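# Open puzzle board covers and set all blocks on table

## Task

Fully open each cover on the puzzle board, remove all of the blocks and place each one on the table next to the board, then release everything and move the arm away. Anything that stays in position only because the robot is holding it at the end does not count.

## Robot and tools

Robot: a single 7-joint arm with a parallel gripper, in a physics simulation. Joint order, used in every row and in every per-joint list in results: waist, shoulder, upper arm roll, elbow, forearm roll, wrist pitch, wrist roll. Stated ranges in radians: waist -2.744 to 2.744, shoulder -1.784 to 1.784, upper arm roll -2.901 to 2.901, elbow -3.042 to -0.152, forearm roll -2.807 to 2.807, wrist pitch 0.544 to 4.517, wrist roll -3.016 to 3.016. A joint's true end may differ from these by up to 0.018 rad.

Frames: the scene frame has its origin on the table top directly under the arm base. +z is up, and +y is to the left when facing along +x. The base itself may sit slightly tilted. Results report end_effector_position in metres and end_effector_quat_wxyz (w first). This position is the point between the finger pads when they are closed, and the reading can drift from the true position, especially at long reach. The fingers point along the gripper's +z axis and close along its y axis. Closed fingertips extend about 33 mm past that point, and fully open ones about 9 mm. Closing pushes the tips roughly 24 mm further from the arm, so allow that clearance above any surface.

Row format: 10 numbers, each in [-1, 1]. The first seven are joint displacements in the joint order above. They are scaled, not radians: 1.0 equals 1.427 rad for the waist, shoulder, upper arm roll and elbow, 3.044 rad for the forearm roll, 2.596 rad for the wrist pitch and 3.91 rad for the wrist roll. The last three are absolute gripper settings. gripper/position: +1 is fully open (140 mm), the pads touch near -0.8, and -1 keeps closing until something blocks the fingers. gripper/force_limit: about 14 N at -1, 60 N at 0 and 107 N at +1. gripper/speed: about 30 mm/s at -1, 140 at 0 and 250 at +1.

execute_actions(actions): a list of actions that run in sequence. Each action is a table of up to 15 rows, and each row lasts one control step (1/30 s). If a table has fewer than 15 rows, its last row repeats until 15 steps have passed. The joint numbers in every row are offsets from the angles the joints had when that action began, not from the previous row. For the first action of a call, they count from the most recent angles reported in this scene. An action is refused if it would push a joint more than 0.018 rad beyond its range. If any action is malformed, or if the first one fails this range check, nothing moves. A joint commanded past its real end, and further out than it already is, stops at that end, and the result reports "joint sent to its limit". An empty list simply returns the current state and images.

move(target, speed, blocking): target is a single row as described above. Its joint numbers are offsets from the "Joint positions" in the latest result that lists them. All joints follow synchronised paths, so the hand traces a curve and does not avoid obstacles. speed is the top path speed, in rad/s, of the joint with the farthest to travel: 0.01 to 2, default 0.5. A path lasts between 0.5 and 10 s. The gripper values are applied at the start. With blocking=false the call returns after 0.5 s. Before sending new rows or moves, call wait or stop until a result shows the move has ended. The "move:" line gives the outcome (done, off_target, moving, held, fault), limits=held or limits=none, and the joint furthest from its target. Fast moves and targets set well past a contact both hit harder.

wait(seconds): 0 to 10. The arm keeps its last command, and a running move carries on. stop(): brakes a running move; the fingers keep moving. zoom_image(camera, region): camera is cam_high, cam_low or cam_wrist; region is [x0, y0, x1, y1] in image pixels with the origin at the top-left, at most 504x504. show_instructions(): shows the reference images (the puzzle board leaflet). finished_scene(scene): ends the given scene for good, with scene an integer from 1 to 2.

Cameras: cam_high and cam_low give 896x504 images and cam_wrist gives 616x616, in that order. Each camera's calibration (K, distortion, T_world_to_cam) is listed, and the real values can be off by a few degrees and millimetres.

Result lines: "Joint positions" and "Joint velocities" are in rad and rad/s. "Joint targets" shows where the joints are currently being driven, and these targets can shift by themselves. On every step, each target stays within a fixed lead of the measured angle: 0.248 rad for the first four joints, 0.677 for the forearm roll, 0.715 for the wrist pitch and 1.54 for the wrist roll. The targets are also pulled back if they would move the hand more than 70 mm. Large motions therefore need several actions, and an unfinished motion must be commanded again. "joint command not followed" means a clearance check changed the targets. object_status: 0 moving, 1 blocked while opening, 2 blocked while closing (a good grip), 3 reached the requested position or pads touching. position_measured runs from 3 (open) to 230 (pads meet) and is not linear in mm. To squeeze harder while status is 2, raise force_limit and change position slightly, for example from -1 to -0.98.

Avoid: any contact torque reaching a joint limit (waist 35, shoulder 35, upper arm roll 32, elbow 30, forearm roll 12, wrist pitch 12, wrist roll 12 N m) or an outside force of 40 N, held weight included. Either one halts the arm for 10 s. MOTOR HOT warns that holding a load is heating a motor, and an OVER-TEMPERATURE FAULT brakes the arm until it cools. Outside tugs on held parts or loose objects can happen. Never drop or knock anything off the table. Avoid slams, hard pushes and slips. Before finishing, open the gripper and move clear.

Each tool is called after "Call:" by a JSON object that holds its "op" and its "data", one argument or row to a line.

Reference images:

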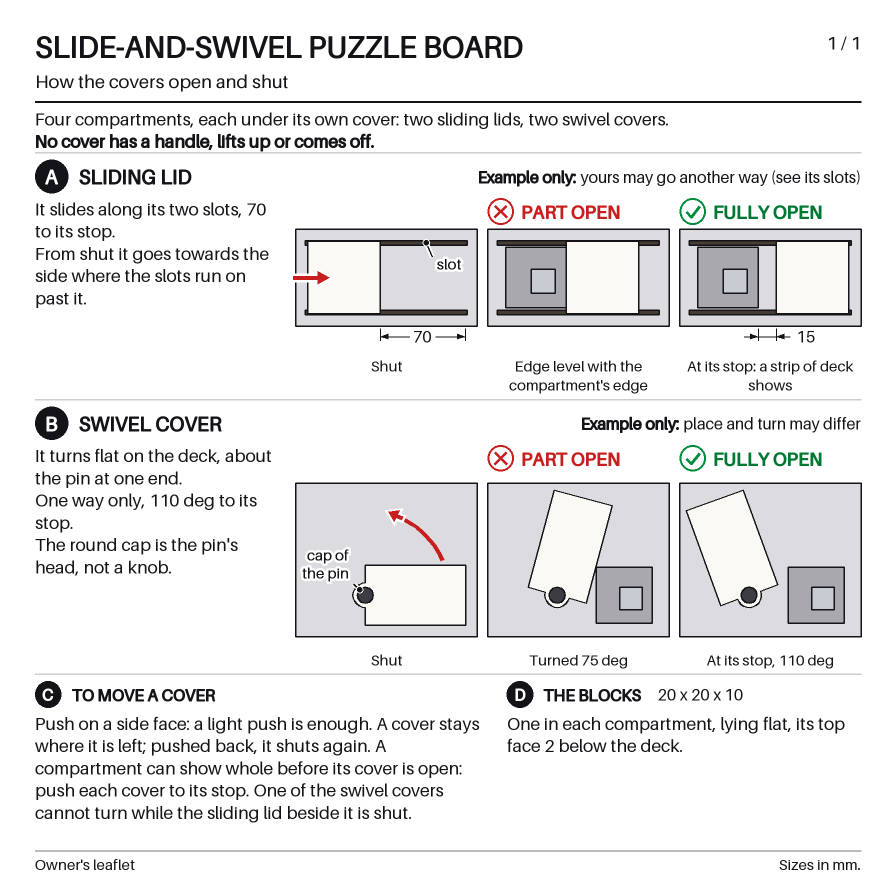

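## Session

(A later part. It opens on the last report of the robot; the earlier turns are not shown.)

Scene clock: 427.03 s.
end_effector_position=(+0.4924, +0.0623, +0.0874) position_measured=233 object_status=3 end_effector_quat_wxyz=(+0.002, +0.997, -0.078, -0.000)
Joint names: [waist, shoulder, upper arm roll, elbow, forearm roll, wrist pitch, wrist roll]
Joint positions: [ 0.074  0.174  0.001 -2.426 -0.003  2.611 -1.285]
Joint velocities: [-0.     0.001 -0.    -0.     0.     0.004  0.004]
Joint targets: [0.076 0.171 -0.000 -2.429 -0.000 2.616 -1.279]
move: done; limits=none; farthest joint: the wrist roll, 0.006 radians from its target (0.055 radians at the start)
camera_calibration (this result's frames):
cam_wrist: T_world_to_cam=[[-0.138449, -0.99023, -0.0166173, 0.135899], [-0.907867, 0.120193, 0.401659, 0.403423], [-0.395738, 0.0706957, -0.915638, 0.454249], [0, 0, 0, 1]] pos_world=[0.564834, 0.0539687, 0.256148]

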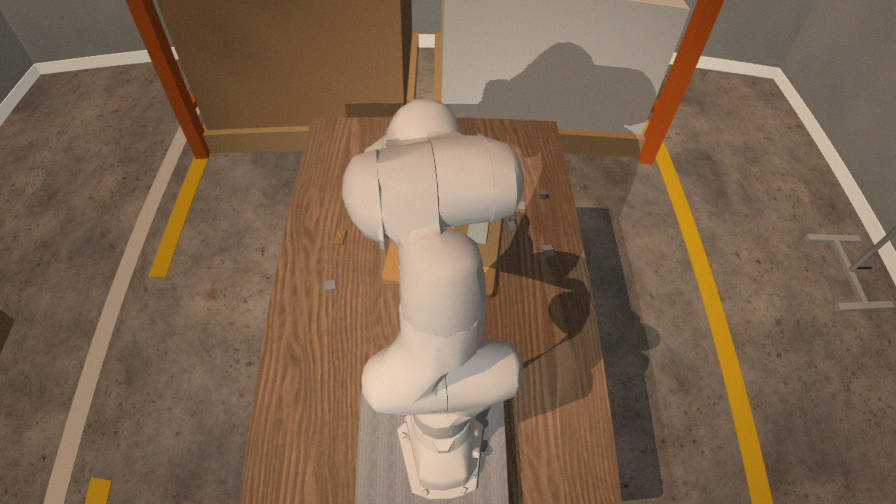

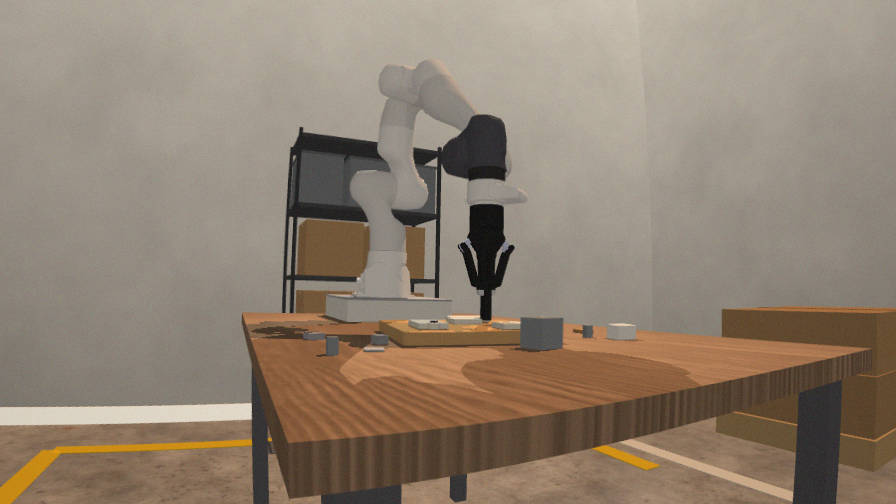

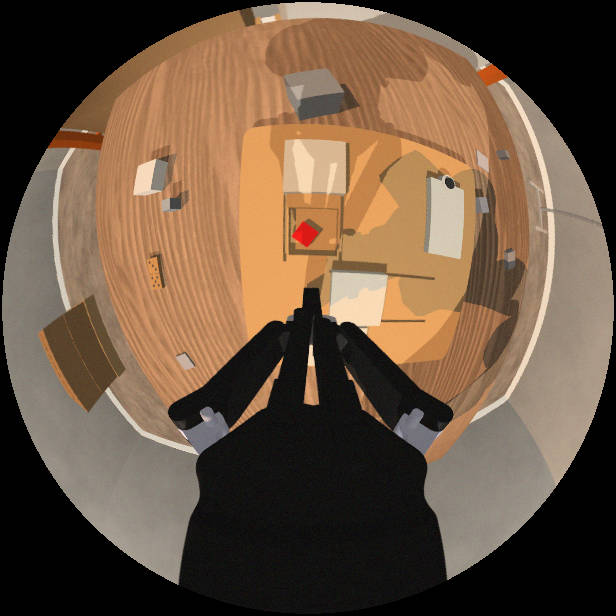

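Call:
{"op": "zoom_image", "data": {
  "camera": "cam_wrist",
  "region": [278, 190, 350, 262]
}}

Call:
{"op": "zoom_image", "data": {
  "camera": "cam_low",
  "region": [450, 280, 520, 340]
}}

Region (278, 190, 350, 262) of cam_wrist's 616x616 image, scaled by 7.000, with more detail than that image has.

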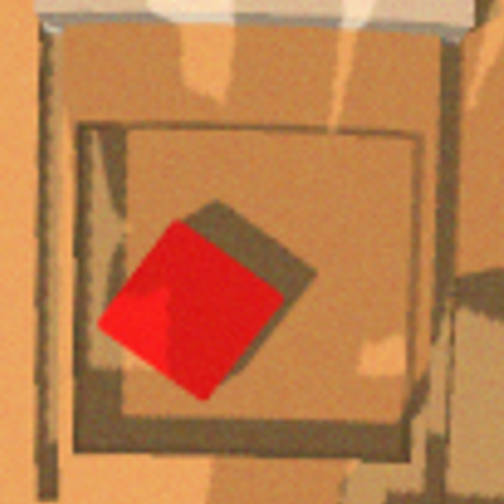

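Region (450, 280, 520, 340) of cam_low's 896x504 image, scaled by 7.200, with more detail than that image has; it fills the top 432 rows of this view, and the rest is white.

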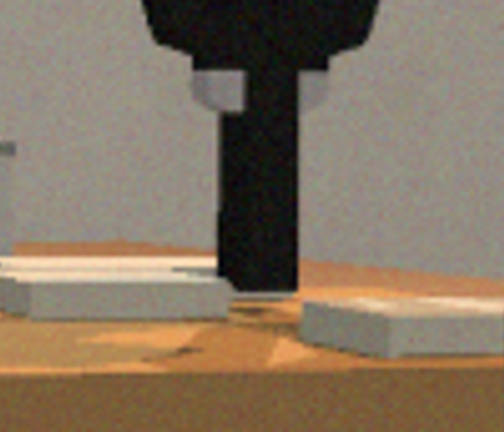

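Call:
{"op": "move", "data": {
  "target": [-0.1208, -0.0264, -0.0007, -0.04056, 0.001, 0.0101, -0.04404, -1, 0, 0.5],
  "speed": 0.12
}}

Call:
{"op": "zoom_image", "data": {
  "camera": "cam_wrist",
  "region": [220, 230, 420, 350]
}}

Scene clock: 547.83 s.
end_effector_position=(+0.4797, -0.0192, +0.0869) position_measured=233 object_status=3 end_effector_quat_wxyz=(+0.003, +0.997, -0.078, -0.000)
Joint names: [waist, shoulder, upper arm roll, elbow, forearm roll, wrist pitch, wrist roll]
Joint positions: [-0.093  0.14   0.002 -2.482 -0.003  2.633 -1.452]
Joint velocities: [ 0.001  0.001  0.001  0.002 -0.    -0.    -0.006]
Joint targets: [-0.099 0.136 -0.000 -2.484 -0.000 2.637 -1.458]
move: done; limits=none; farthest joint: the waist, 0.005 radians from its target (0.172 radians at the start)
camera_calibration (this result's frames):
cam_wrist: T_world_to_cam=[[-0.138553, -0.990237, -0.0153014, 0.0533549], [-0.908063, 0.120859, 0.401018, 0.40209], [-0.395254, 0.0694569, -0.915942, 0.454307], [0, 0, 0, 1]] pos_world=[0.552082, -0.0273169, 0.25569]

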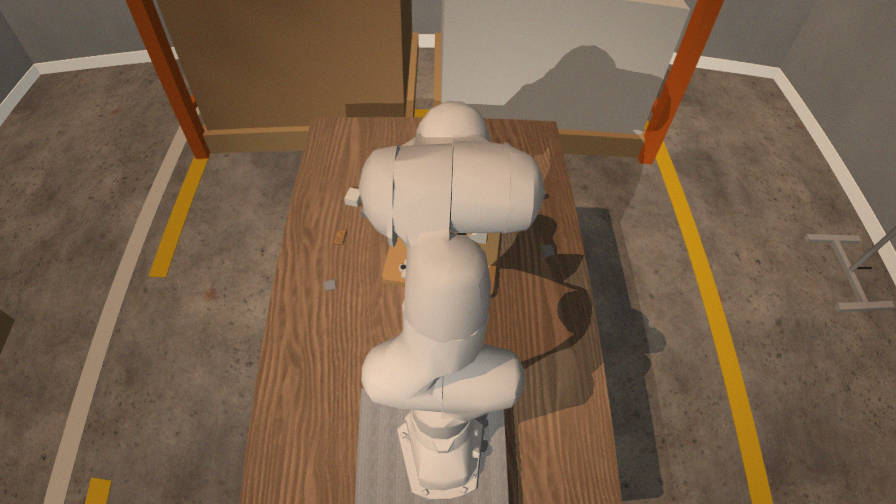

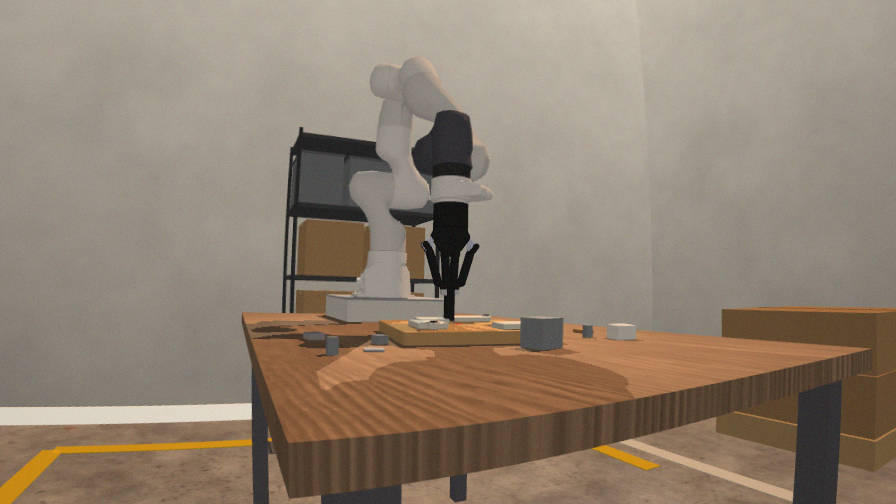

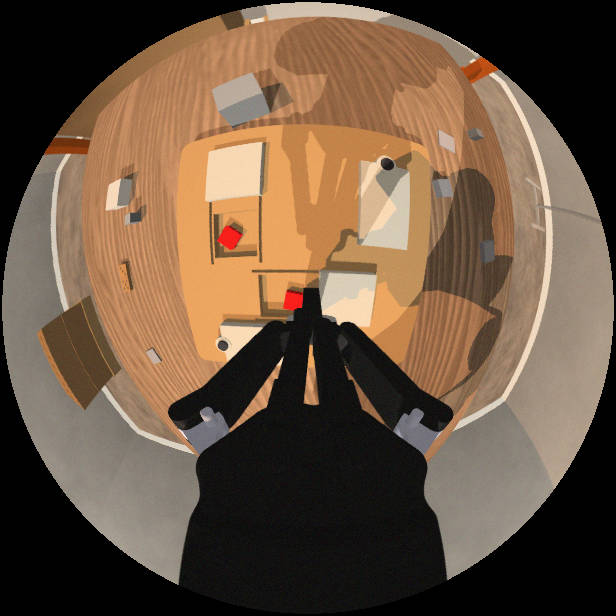

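Region (220, 230, 420, 350) of cam_wrist's 616x616 image, scaled by 2.520, with more detail than that image has; it fills the top 302 rows of this view, and the rest is white.

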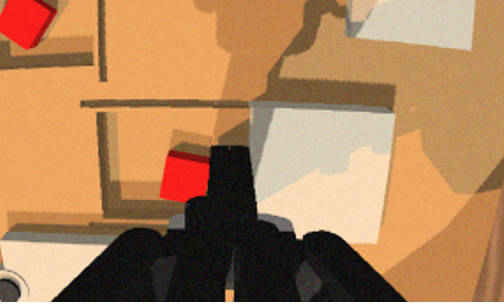

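Call:
{"op": "move", "data": {
  "target": [0.03734, -0.17022, -0.0014, -0.23246, 0.001, 0.03653, 0.0147, -1, 0, 0.5],
  "speed": 0.35
}}

Call:
{"op": "zoom_image", "data": {
  "camera": "cam_wrist",
  "region": [200, 150, 400, 320]
}}

Scene clock: 582.33 s.
end_effector_position=(+0.3782, +0.0040, +0.0872) position_measured=233 object_status=3 end_effector_quat_wxyz=(+0.003, +0.997, -0.078, +0.001)
Joint names: [waist, shoulder, upper arm roll, elbow, forearm roll, wrist pitch, wrist roll]
Joint positions: [-0.042 -0.1    0.001 -2.811 -0.003  2.723 -1.401]
Joint velocities: [ 0.001  0.     0.001  0.001 -0.     0.002  0.007]
Joint targets: [-0.040 -0.103 -0.000 -2.813 0.000 2.728 -1.395]
move: done; limits=none; farthest joint: the wrist roll, 0.006 radians from its target (0.059 radians at the start)
camera_calibration (this result's frames):
cam_wrist: T_world_to_cam=[[-0.139196, -0.990137, -0.0159104, 0.0625326], [-0.908487, 0.121291, 0.399924, 0.307267], [-0.39405, 0.0701223, -0.91641, 0.412442], [0, 0, 0, 1]] pos_world=[0.450375, -0.00427437, 0.256078]

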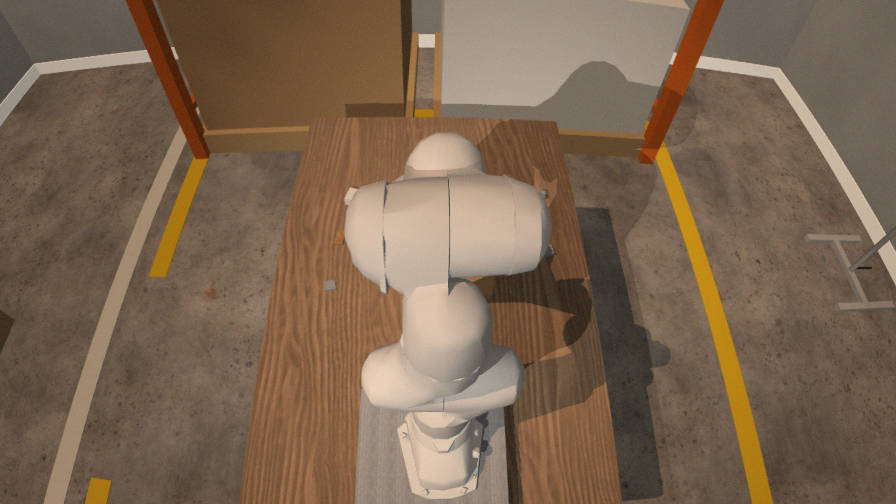

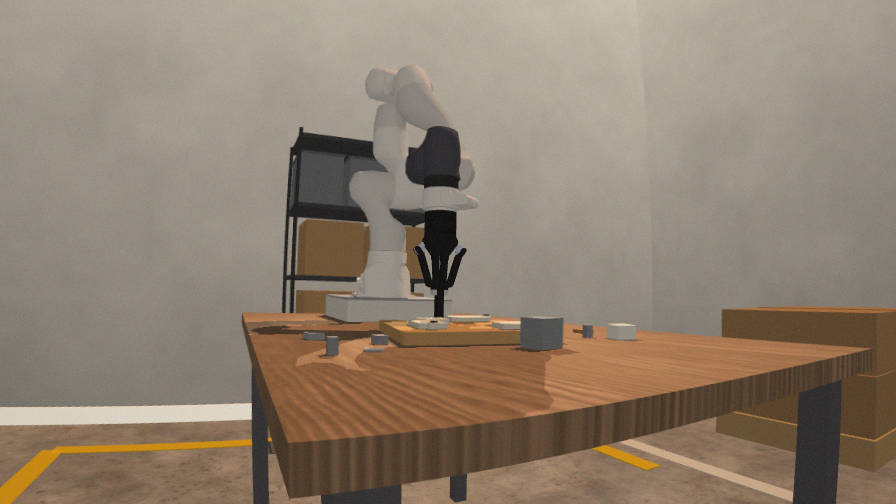

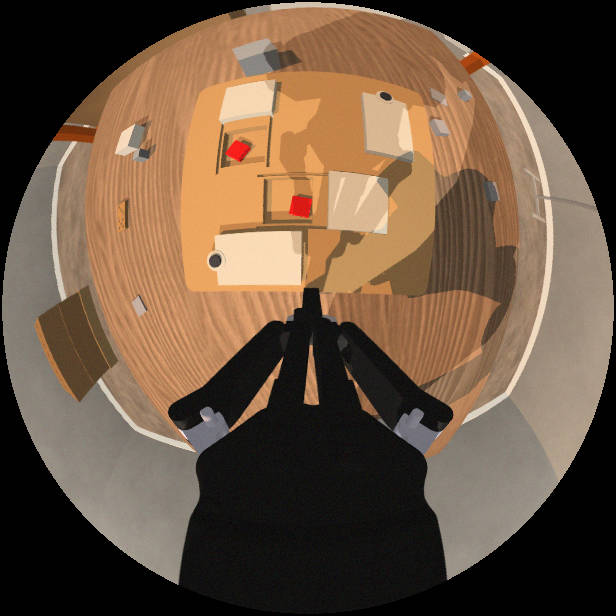

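Region (200, 150, 400, 320) of cam_wrist's 616x616 image, scaled by 2.520, with more detail than that image has; it fills the top 428 rows of this view, and the rest is white.

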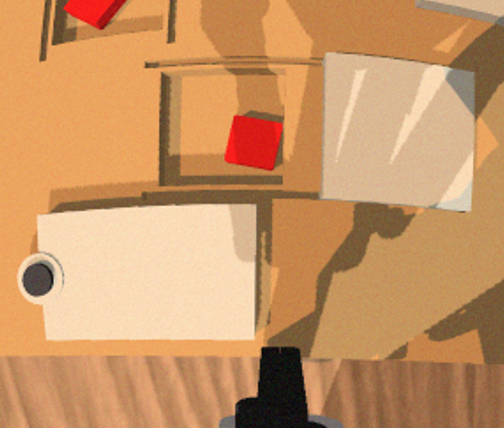

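Call:
{"op": "zoom_image", "data": {
  "camera": "cam_wrist",
  "region": [255, 165, 335, 245]
}}

Call:
{"op": "zoom_image", "data": {
  "camera": "cam_low",
  "region": [400, 275, 500, 340]
}}

Region (255, 165, 335, 245) of cam_wrist's 616x616 image, scaled by 6.300, with more detail than that image has.

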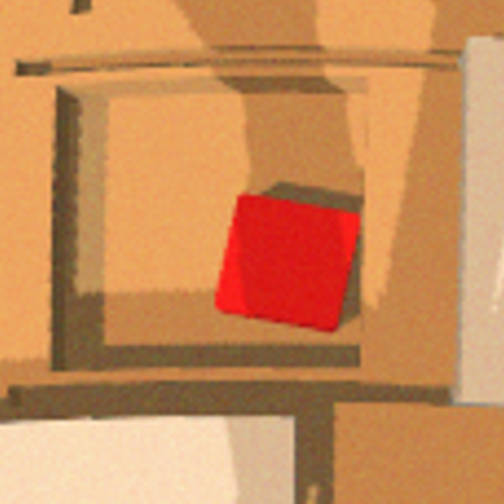

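Region (400, 275, 500, 340) of cam_low's 896x504 image, scaled by 5.040, with more detail than that image has; it fills the top 328 rows of this view, and the rest is white.

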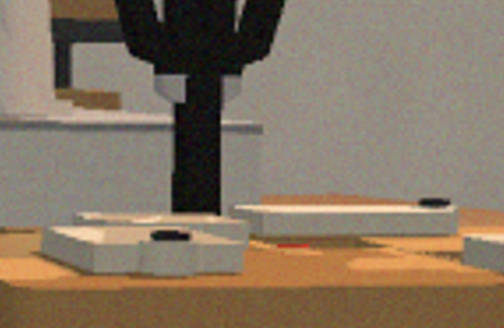

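Call:
{"op": "move", "data": {
  "target": [0.06151, 0.01743, -0.0007, 0.01885, 0.001, -0.0027, 0.02378, -1, 0, 0.5],
  "speed": 0.25
}}

Scene clock: 608.20 s.
end_effector_position=(+0.3842, +0.0366, +0.0863) position_measured=233 object_status=3 end_effector_quat_wxyz=(+0.002, +0.997, -0.080, +0.000)
Joint names: [waist, shoulder, upper arm roll, elbow, forearm roll, wrist pitch, wrist roll]
Joint positions: [ 0.043 -0.078  0.001 -2.786 -0.003  2.72  -1.314]
Joint velocities: [ 0.    -0.001 -0.001 -0.001  0.     0.     0.006]
Joint targets: [0.045 -0.076 0.000 -2.784 0.000 2.716 -1.308]
move: done; limits=none; farthest joint: the wrist roll, 0.006 radians from its target (0.091 radians at the start)
camera_calibration (this result's frames):
cam_wrist: T_world_to_cam=[[-0.1415, -0.989793, -0.0169849, 0.096664], [-0.908079, 0.122948, 0.400345, 0.308822], [-0.39417, 0.0720723, -0.916207, 0.411627], [0, 0, 0, 1]] pos_world=[0.456364, 0.0280413, 0.255142]

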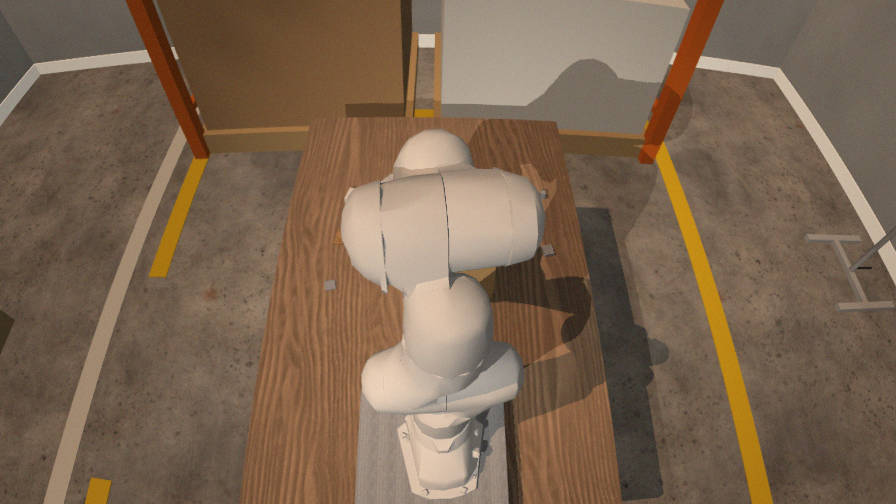

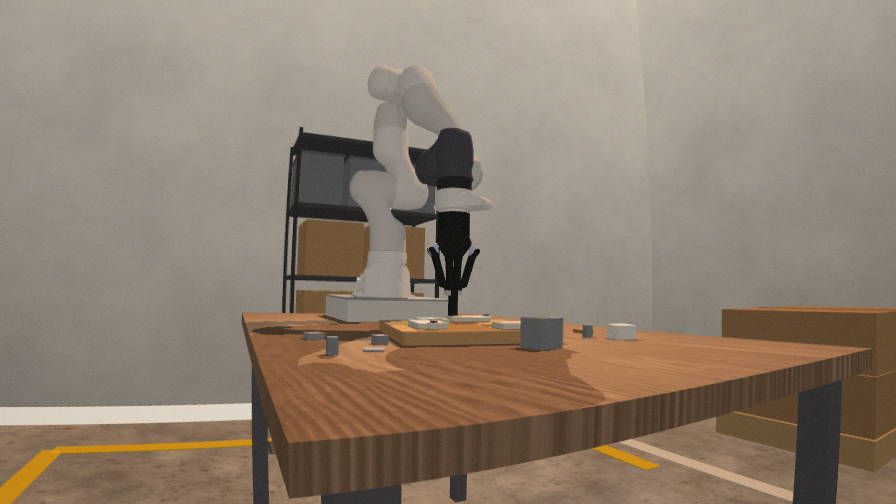

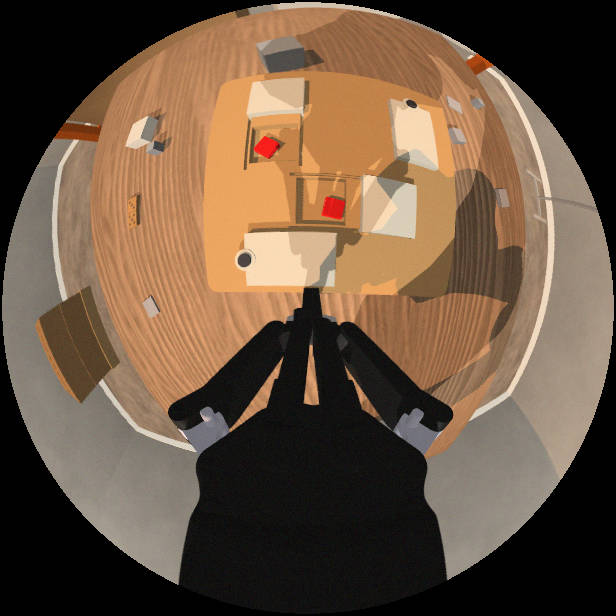

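Call:
{"op": "move", "data": {
  "target": [-0.03025, 0.1376, -0.0007, 0.18799, 0.001, -0.02962, -0.0115, -1, 0, 0.5],
  "speed": 0.2
}}

Scene clock: 617.97 s.
end_effector_position=(+0.4679, +0.0254, +0.0861) position_measured=233 object_status=3 end_effector_quat_wxyz=(+0.002, +0.997, -0.081, +0.000)
Joint names: [waist, shoulder, upper arm roll, elbow, forearm roll, wrist pitch, wrist roll]
Joint positions: [ 0.002  0.115  0.001 -2.521 -0.003  2.648 -1.353]
Joint velocities: [ 0.     0.    -0.     0.    -0.001 -0.002 -0.005]
Joint targets: [-0.000 0.118 -0.000 -2.518 0.000 2.643 -1.359]
move: done; limits=none; farthest joint: the wrist roll, 0.006 radians from its target (0.047 radians at the start)
camera_calibration (this result's frames):
cam_wrist: T_world_to_cam=[[-0.143519, -0.989511, -0.0164336, 0.098323], [-0.907758, 0.125011, 0.400435, 0.386064], [-0.394181, 0.0723876, -0.916178, 0.44522], [0, 0, 0, 1]] pos_world=[0.540061, 0.0168011, 0.254923]

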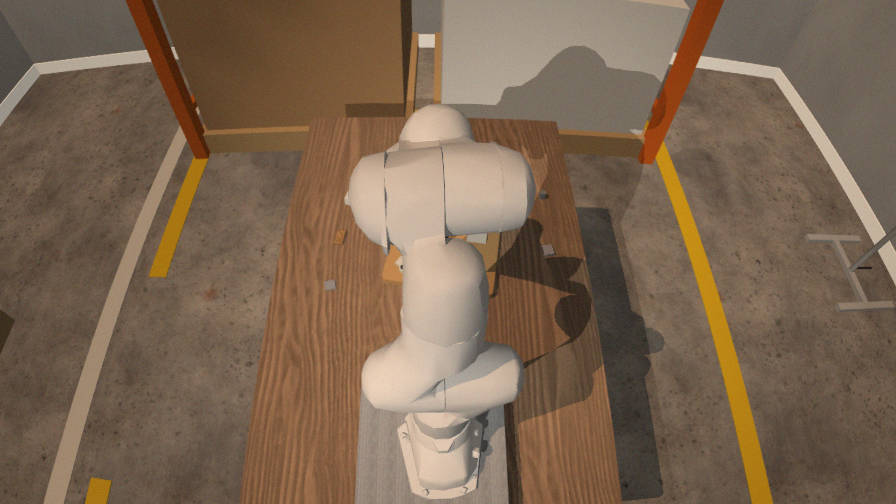

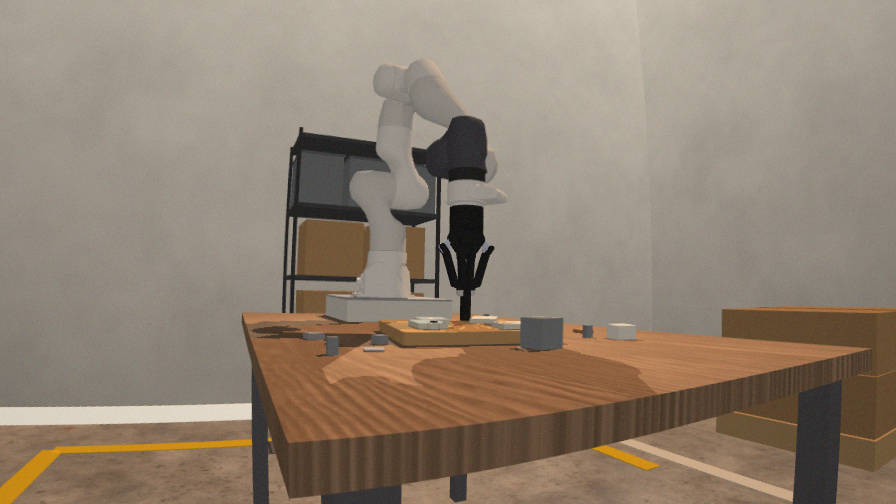

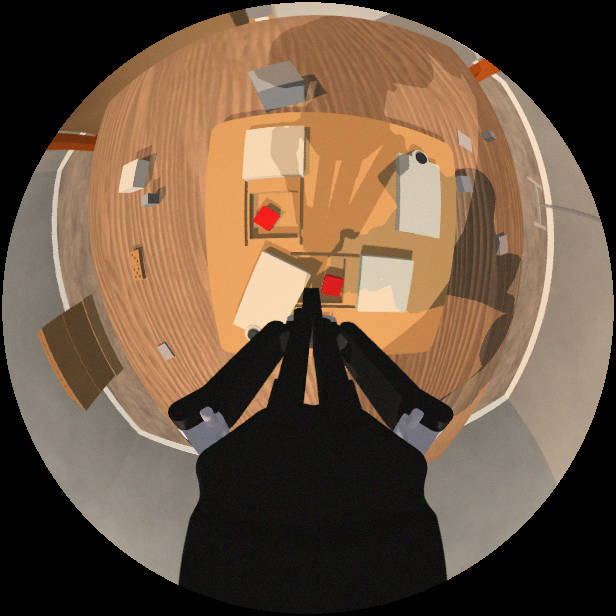

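Call:
{"op": "move", "data": {
  "target": [0.06294, 0.07414, -0.0007, 0.11262, 0.001, -0.02308, 0.02328, -1, 0, 0.5],
  "speed": 0.15
}}

Call:
{"op": "zoom_image", "data": {
  "camera": "cam_wrist",
  "region": [210, 200, 400, 360]
}}

Scene clock: 630.00 s.
end_effector_position=(+0.5089, +0.0692, +0.0858) position_measured=233 object_status=3 end_effector_quat_wxyz=(+0.003, +0.997, -0.082, -0.002)
Joint names: [waist, shoulder, upper arm roll, elbow, forearm roll, wrist pitch, wrist roll]
Joint positions: [ 0.086  0.218 -0.002 -2.364 -0.003  2.589 -1.269]
Joint velocities: [-0.     0.     0.001 -0.001 -0.    -0.001  0.006]
Joint targets: [0.092 0.221 -0.000 -2.360 0.000 2.588 -1.261]
move: done; limits=none; farthest joint: the wrist roll, 0.007 radians from its target (0.092 radians at the start)
camera_calibration (this result's frames):
cam_wrist: T_world_to_cam=[[-0.146025, -0.989157, -0.0156314, 0.148704], [-0.905842, 0.127341, 0.404024, 0.416498], [-0.397653, 0.0731573, -0.914615, 0.459542], [0, 0, 0, 1]] pos_world=[0.581734, 0.0604358, 0.254353]

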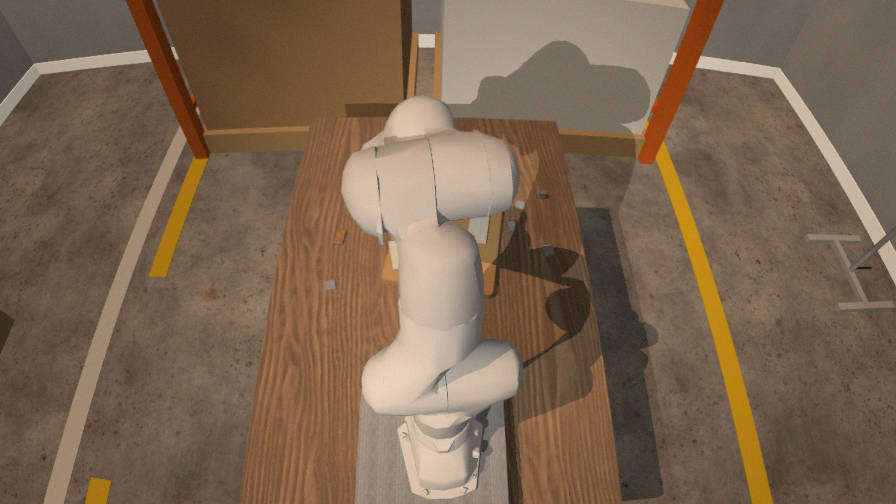

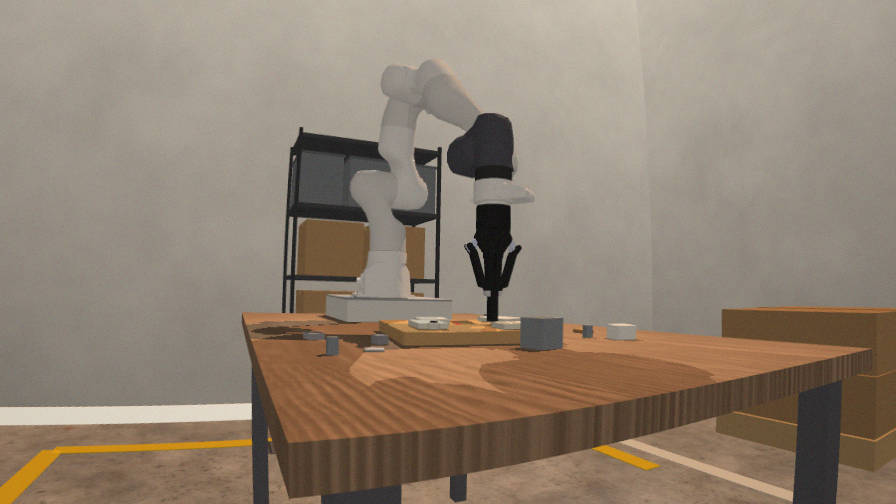

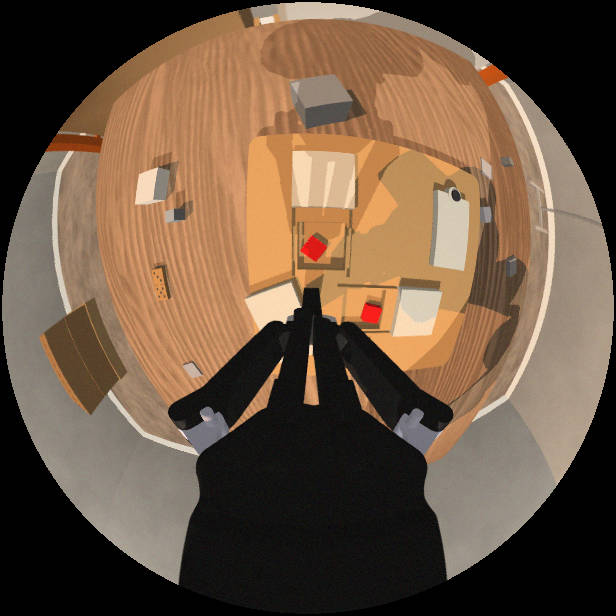

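Region (210, 200, 400, 360) of cam_wrist's 616x616 image, scaled by 2.653, with more detail than that image has; it fills the top 424 rows of this view, and the rest is white.

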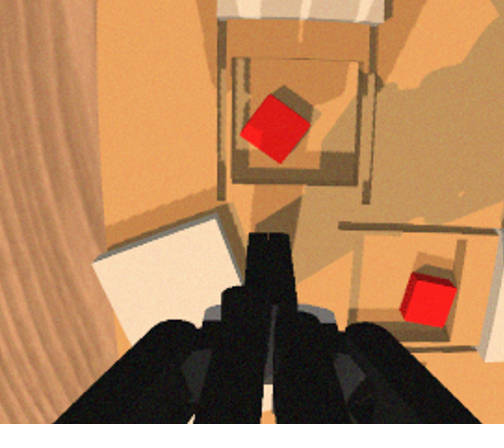

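Call:
{"op": "move", "data": {
  "target": [-0.05032, 0.06432, 0, 0.09802, 0, -0.01852, -0.02023, -1, 0, 0.5],
  "speed": 0.25
}}

Call:
{"op": "zoom_image", "data": {
  "camera": "cam_wrist",
  "region": [255, 240, 345, 330]
}}

Scene clock: 643.20 s.
end_effector_position=(+0.5524, +0.0362, +0.0850) position_measured=233 object_status=3 end_effector_quat_wxyz=(+0.003, +0.997, -0.080, +0.001)
Joint names: [waist, shoulder, upper arm roll, elbow, forearm roll, wrist pitch, wrist roll]
Joint positions: [ 0.017  0.307 -0.002 -2.226 -0.003  2.546 -1.342]
Joint velocities: [-0.001 -0.     0.001  0.001 -0.001 -0.001 -0.006]
Joint targets: [0.014 0.310 -0.002 -2.224 -0.003 2.541 -1.348]
move: done; limits=none; farthest joint: the wrist roll, 0.006 radians from its target (0.081 radians at the start)
camera_calibration (this result's frames):
cam_wrist: T_world_to_cam=[[-0.142669, -0.989645, -0.0157365, 0.120588], [-0.908106, 0.124557, 0.399786, 0.462093], [-0.393686, 0.0713275, -0.916473, 0.476541], [0, 0, 0, 1]] pos_world=[0.624441, 0.0277917, 0.253896]

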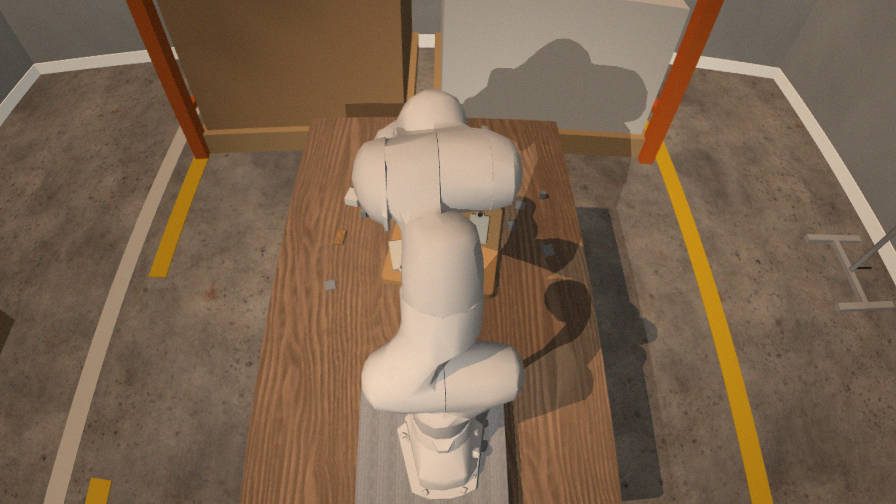

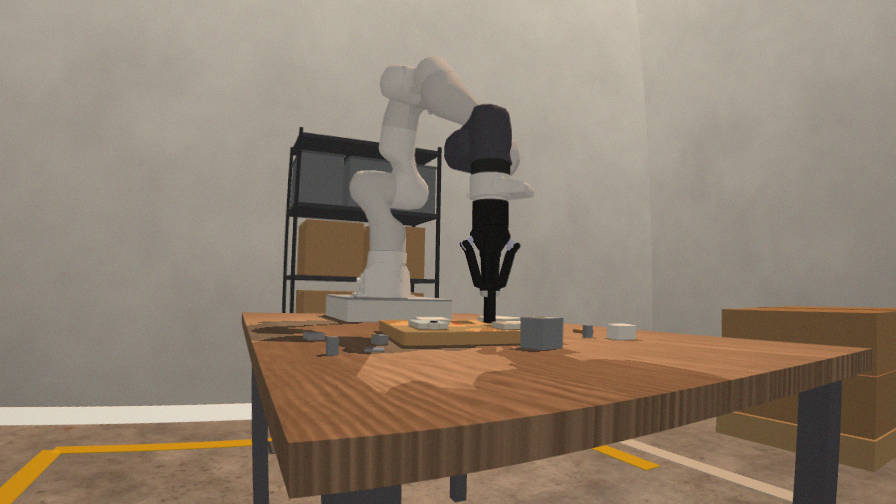

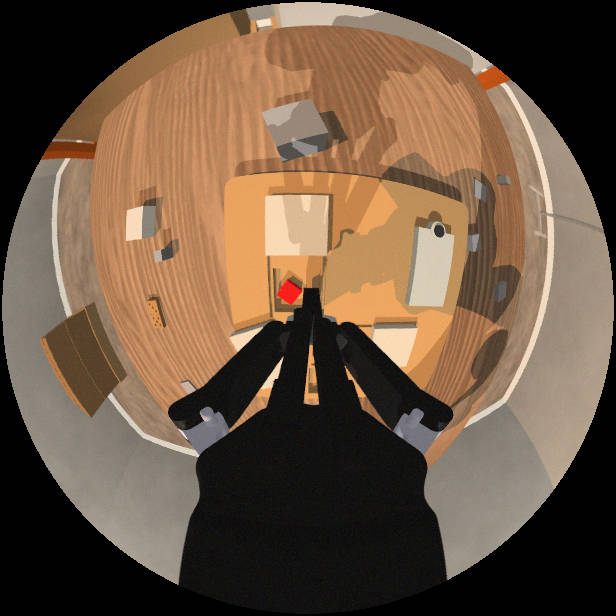

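Region (255, 240, 345, 330) of cam_wrist's 616x616 image, scaled by 5.600, with more detail than that image has.

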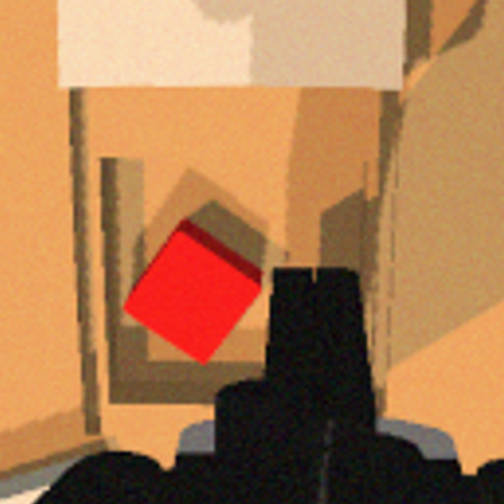

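Call:
{"op": "move", "data": {
  "target": [0, 0.0187, 0, 0, 0, 0.0119, -0.0008, -1, 0, 0.5],
  "speed": 0.05
}}

Call:
{"op": "zoom_image", "data": {
  "camera": "cam_wrist",
  "region": [255, 240, 345, 330]
}}

Call:
{"op": "zoom_image", "data": {
  "camera": "cam_low",
  "region": [450, 280, 530, 340]
}}

Scene clock: 657.30 s.
end_effector_position=(+0.5529, +0.0362, +0.0741) position_measured=233 object_status=3 end_effector_quat_wxyz=(+0.003, +0.997, -0.079, +0.002)
Joint names: [waist, shoulder, upper arm roll, elbow, forearm roll, wrist pitch, wrist roll]
Joint positions: [ 0.017  0.331 -0.002 -2.226 -0.003  2.572 -1.344]
Joint velocities: [-0.001  0.001 -0.     0.    -0.     0.004 -0.   ]
Joint targets: [0.017 0.333 -0.002 -2.226 -0.003 2.577 -1.345]
move: done; limits=none; farthest joint: the wrist pitch, 0.005 radians from its target (0.031 radians at the start)
camera_calibration (this result's frames):
cam_wrist: T_world_to_cam=[[-0.140797, -0.989907, -0.0161157, 0.119487], [-0.909057, 0.122816, 0.398161, 0.467667], [-0.392163, 0.07071, -0.917174, 0.466003], [0, 0, 0, 1]] pos_world=[0.624708, 0.0278935, 0.243125]

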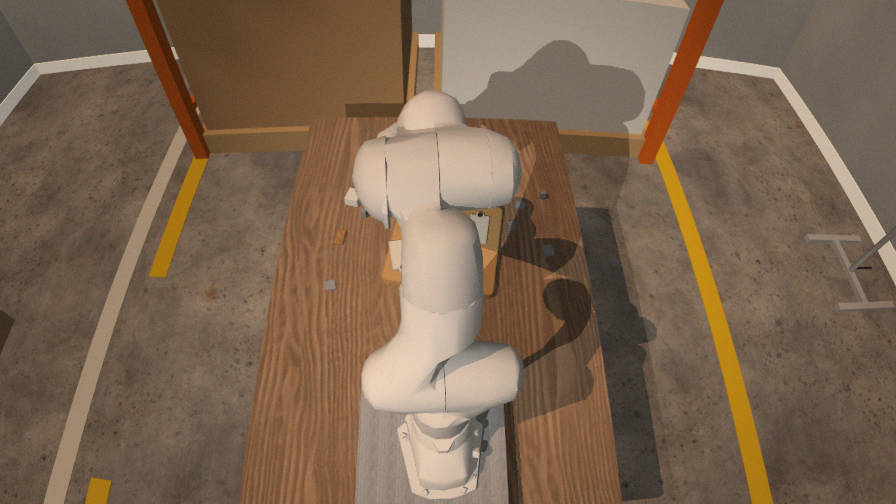

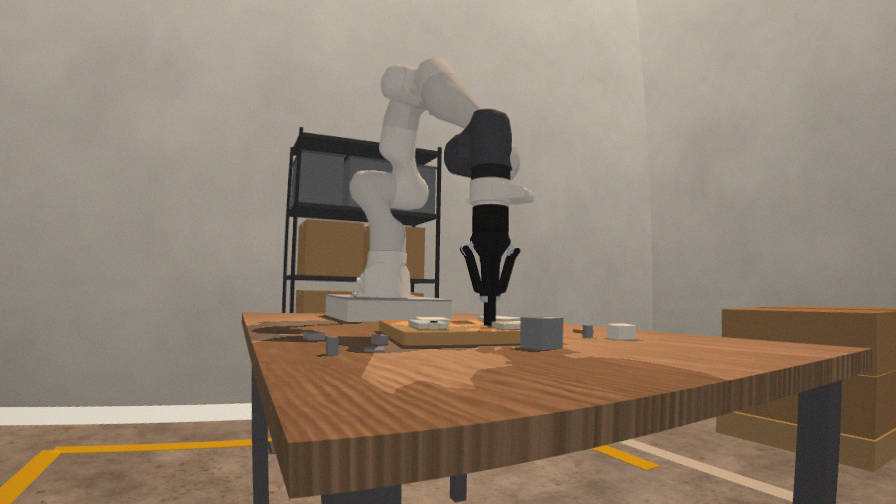

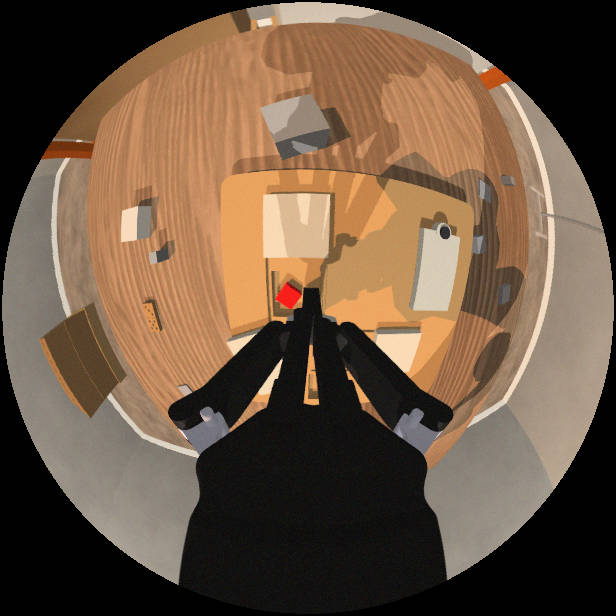

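Region (255, 240, 345, 330) of cam_wrist's 616x616 image, scaled by 5.600, with more detail than that image has.

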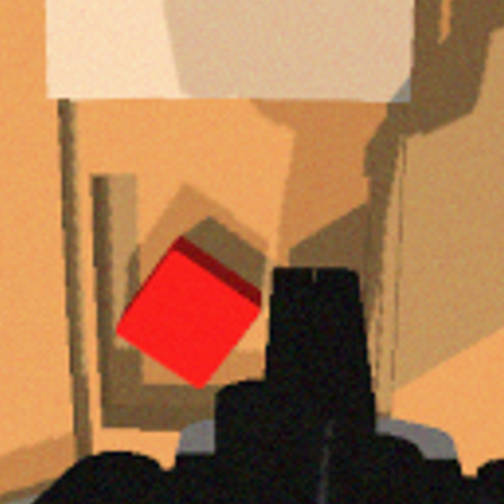

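Region (450, 280, 530, 340) of cam_low's 896x504 image, scaled by 6.300, with more detail than that image has; it fills the top 378 rows of this view, and the rest is white.

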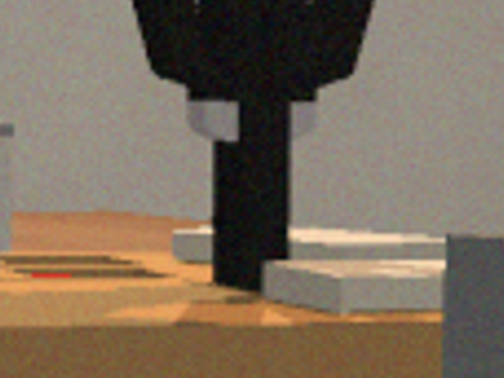

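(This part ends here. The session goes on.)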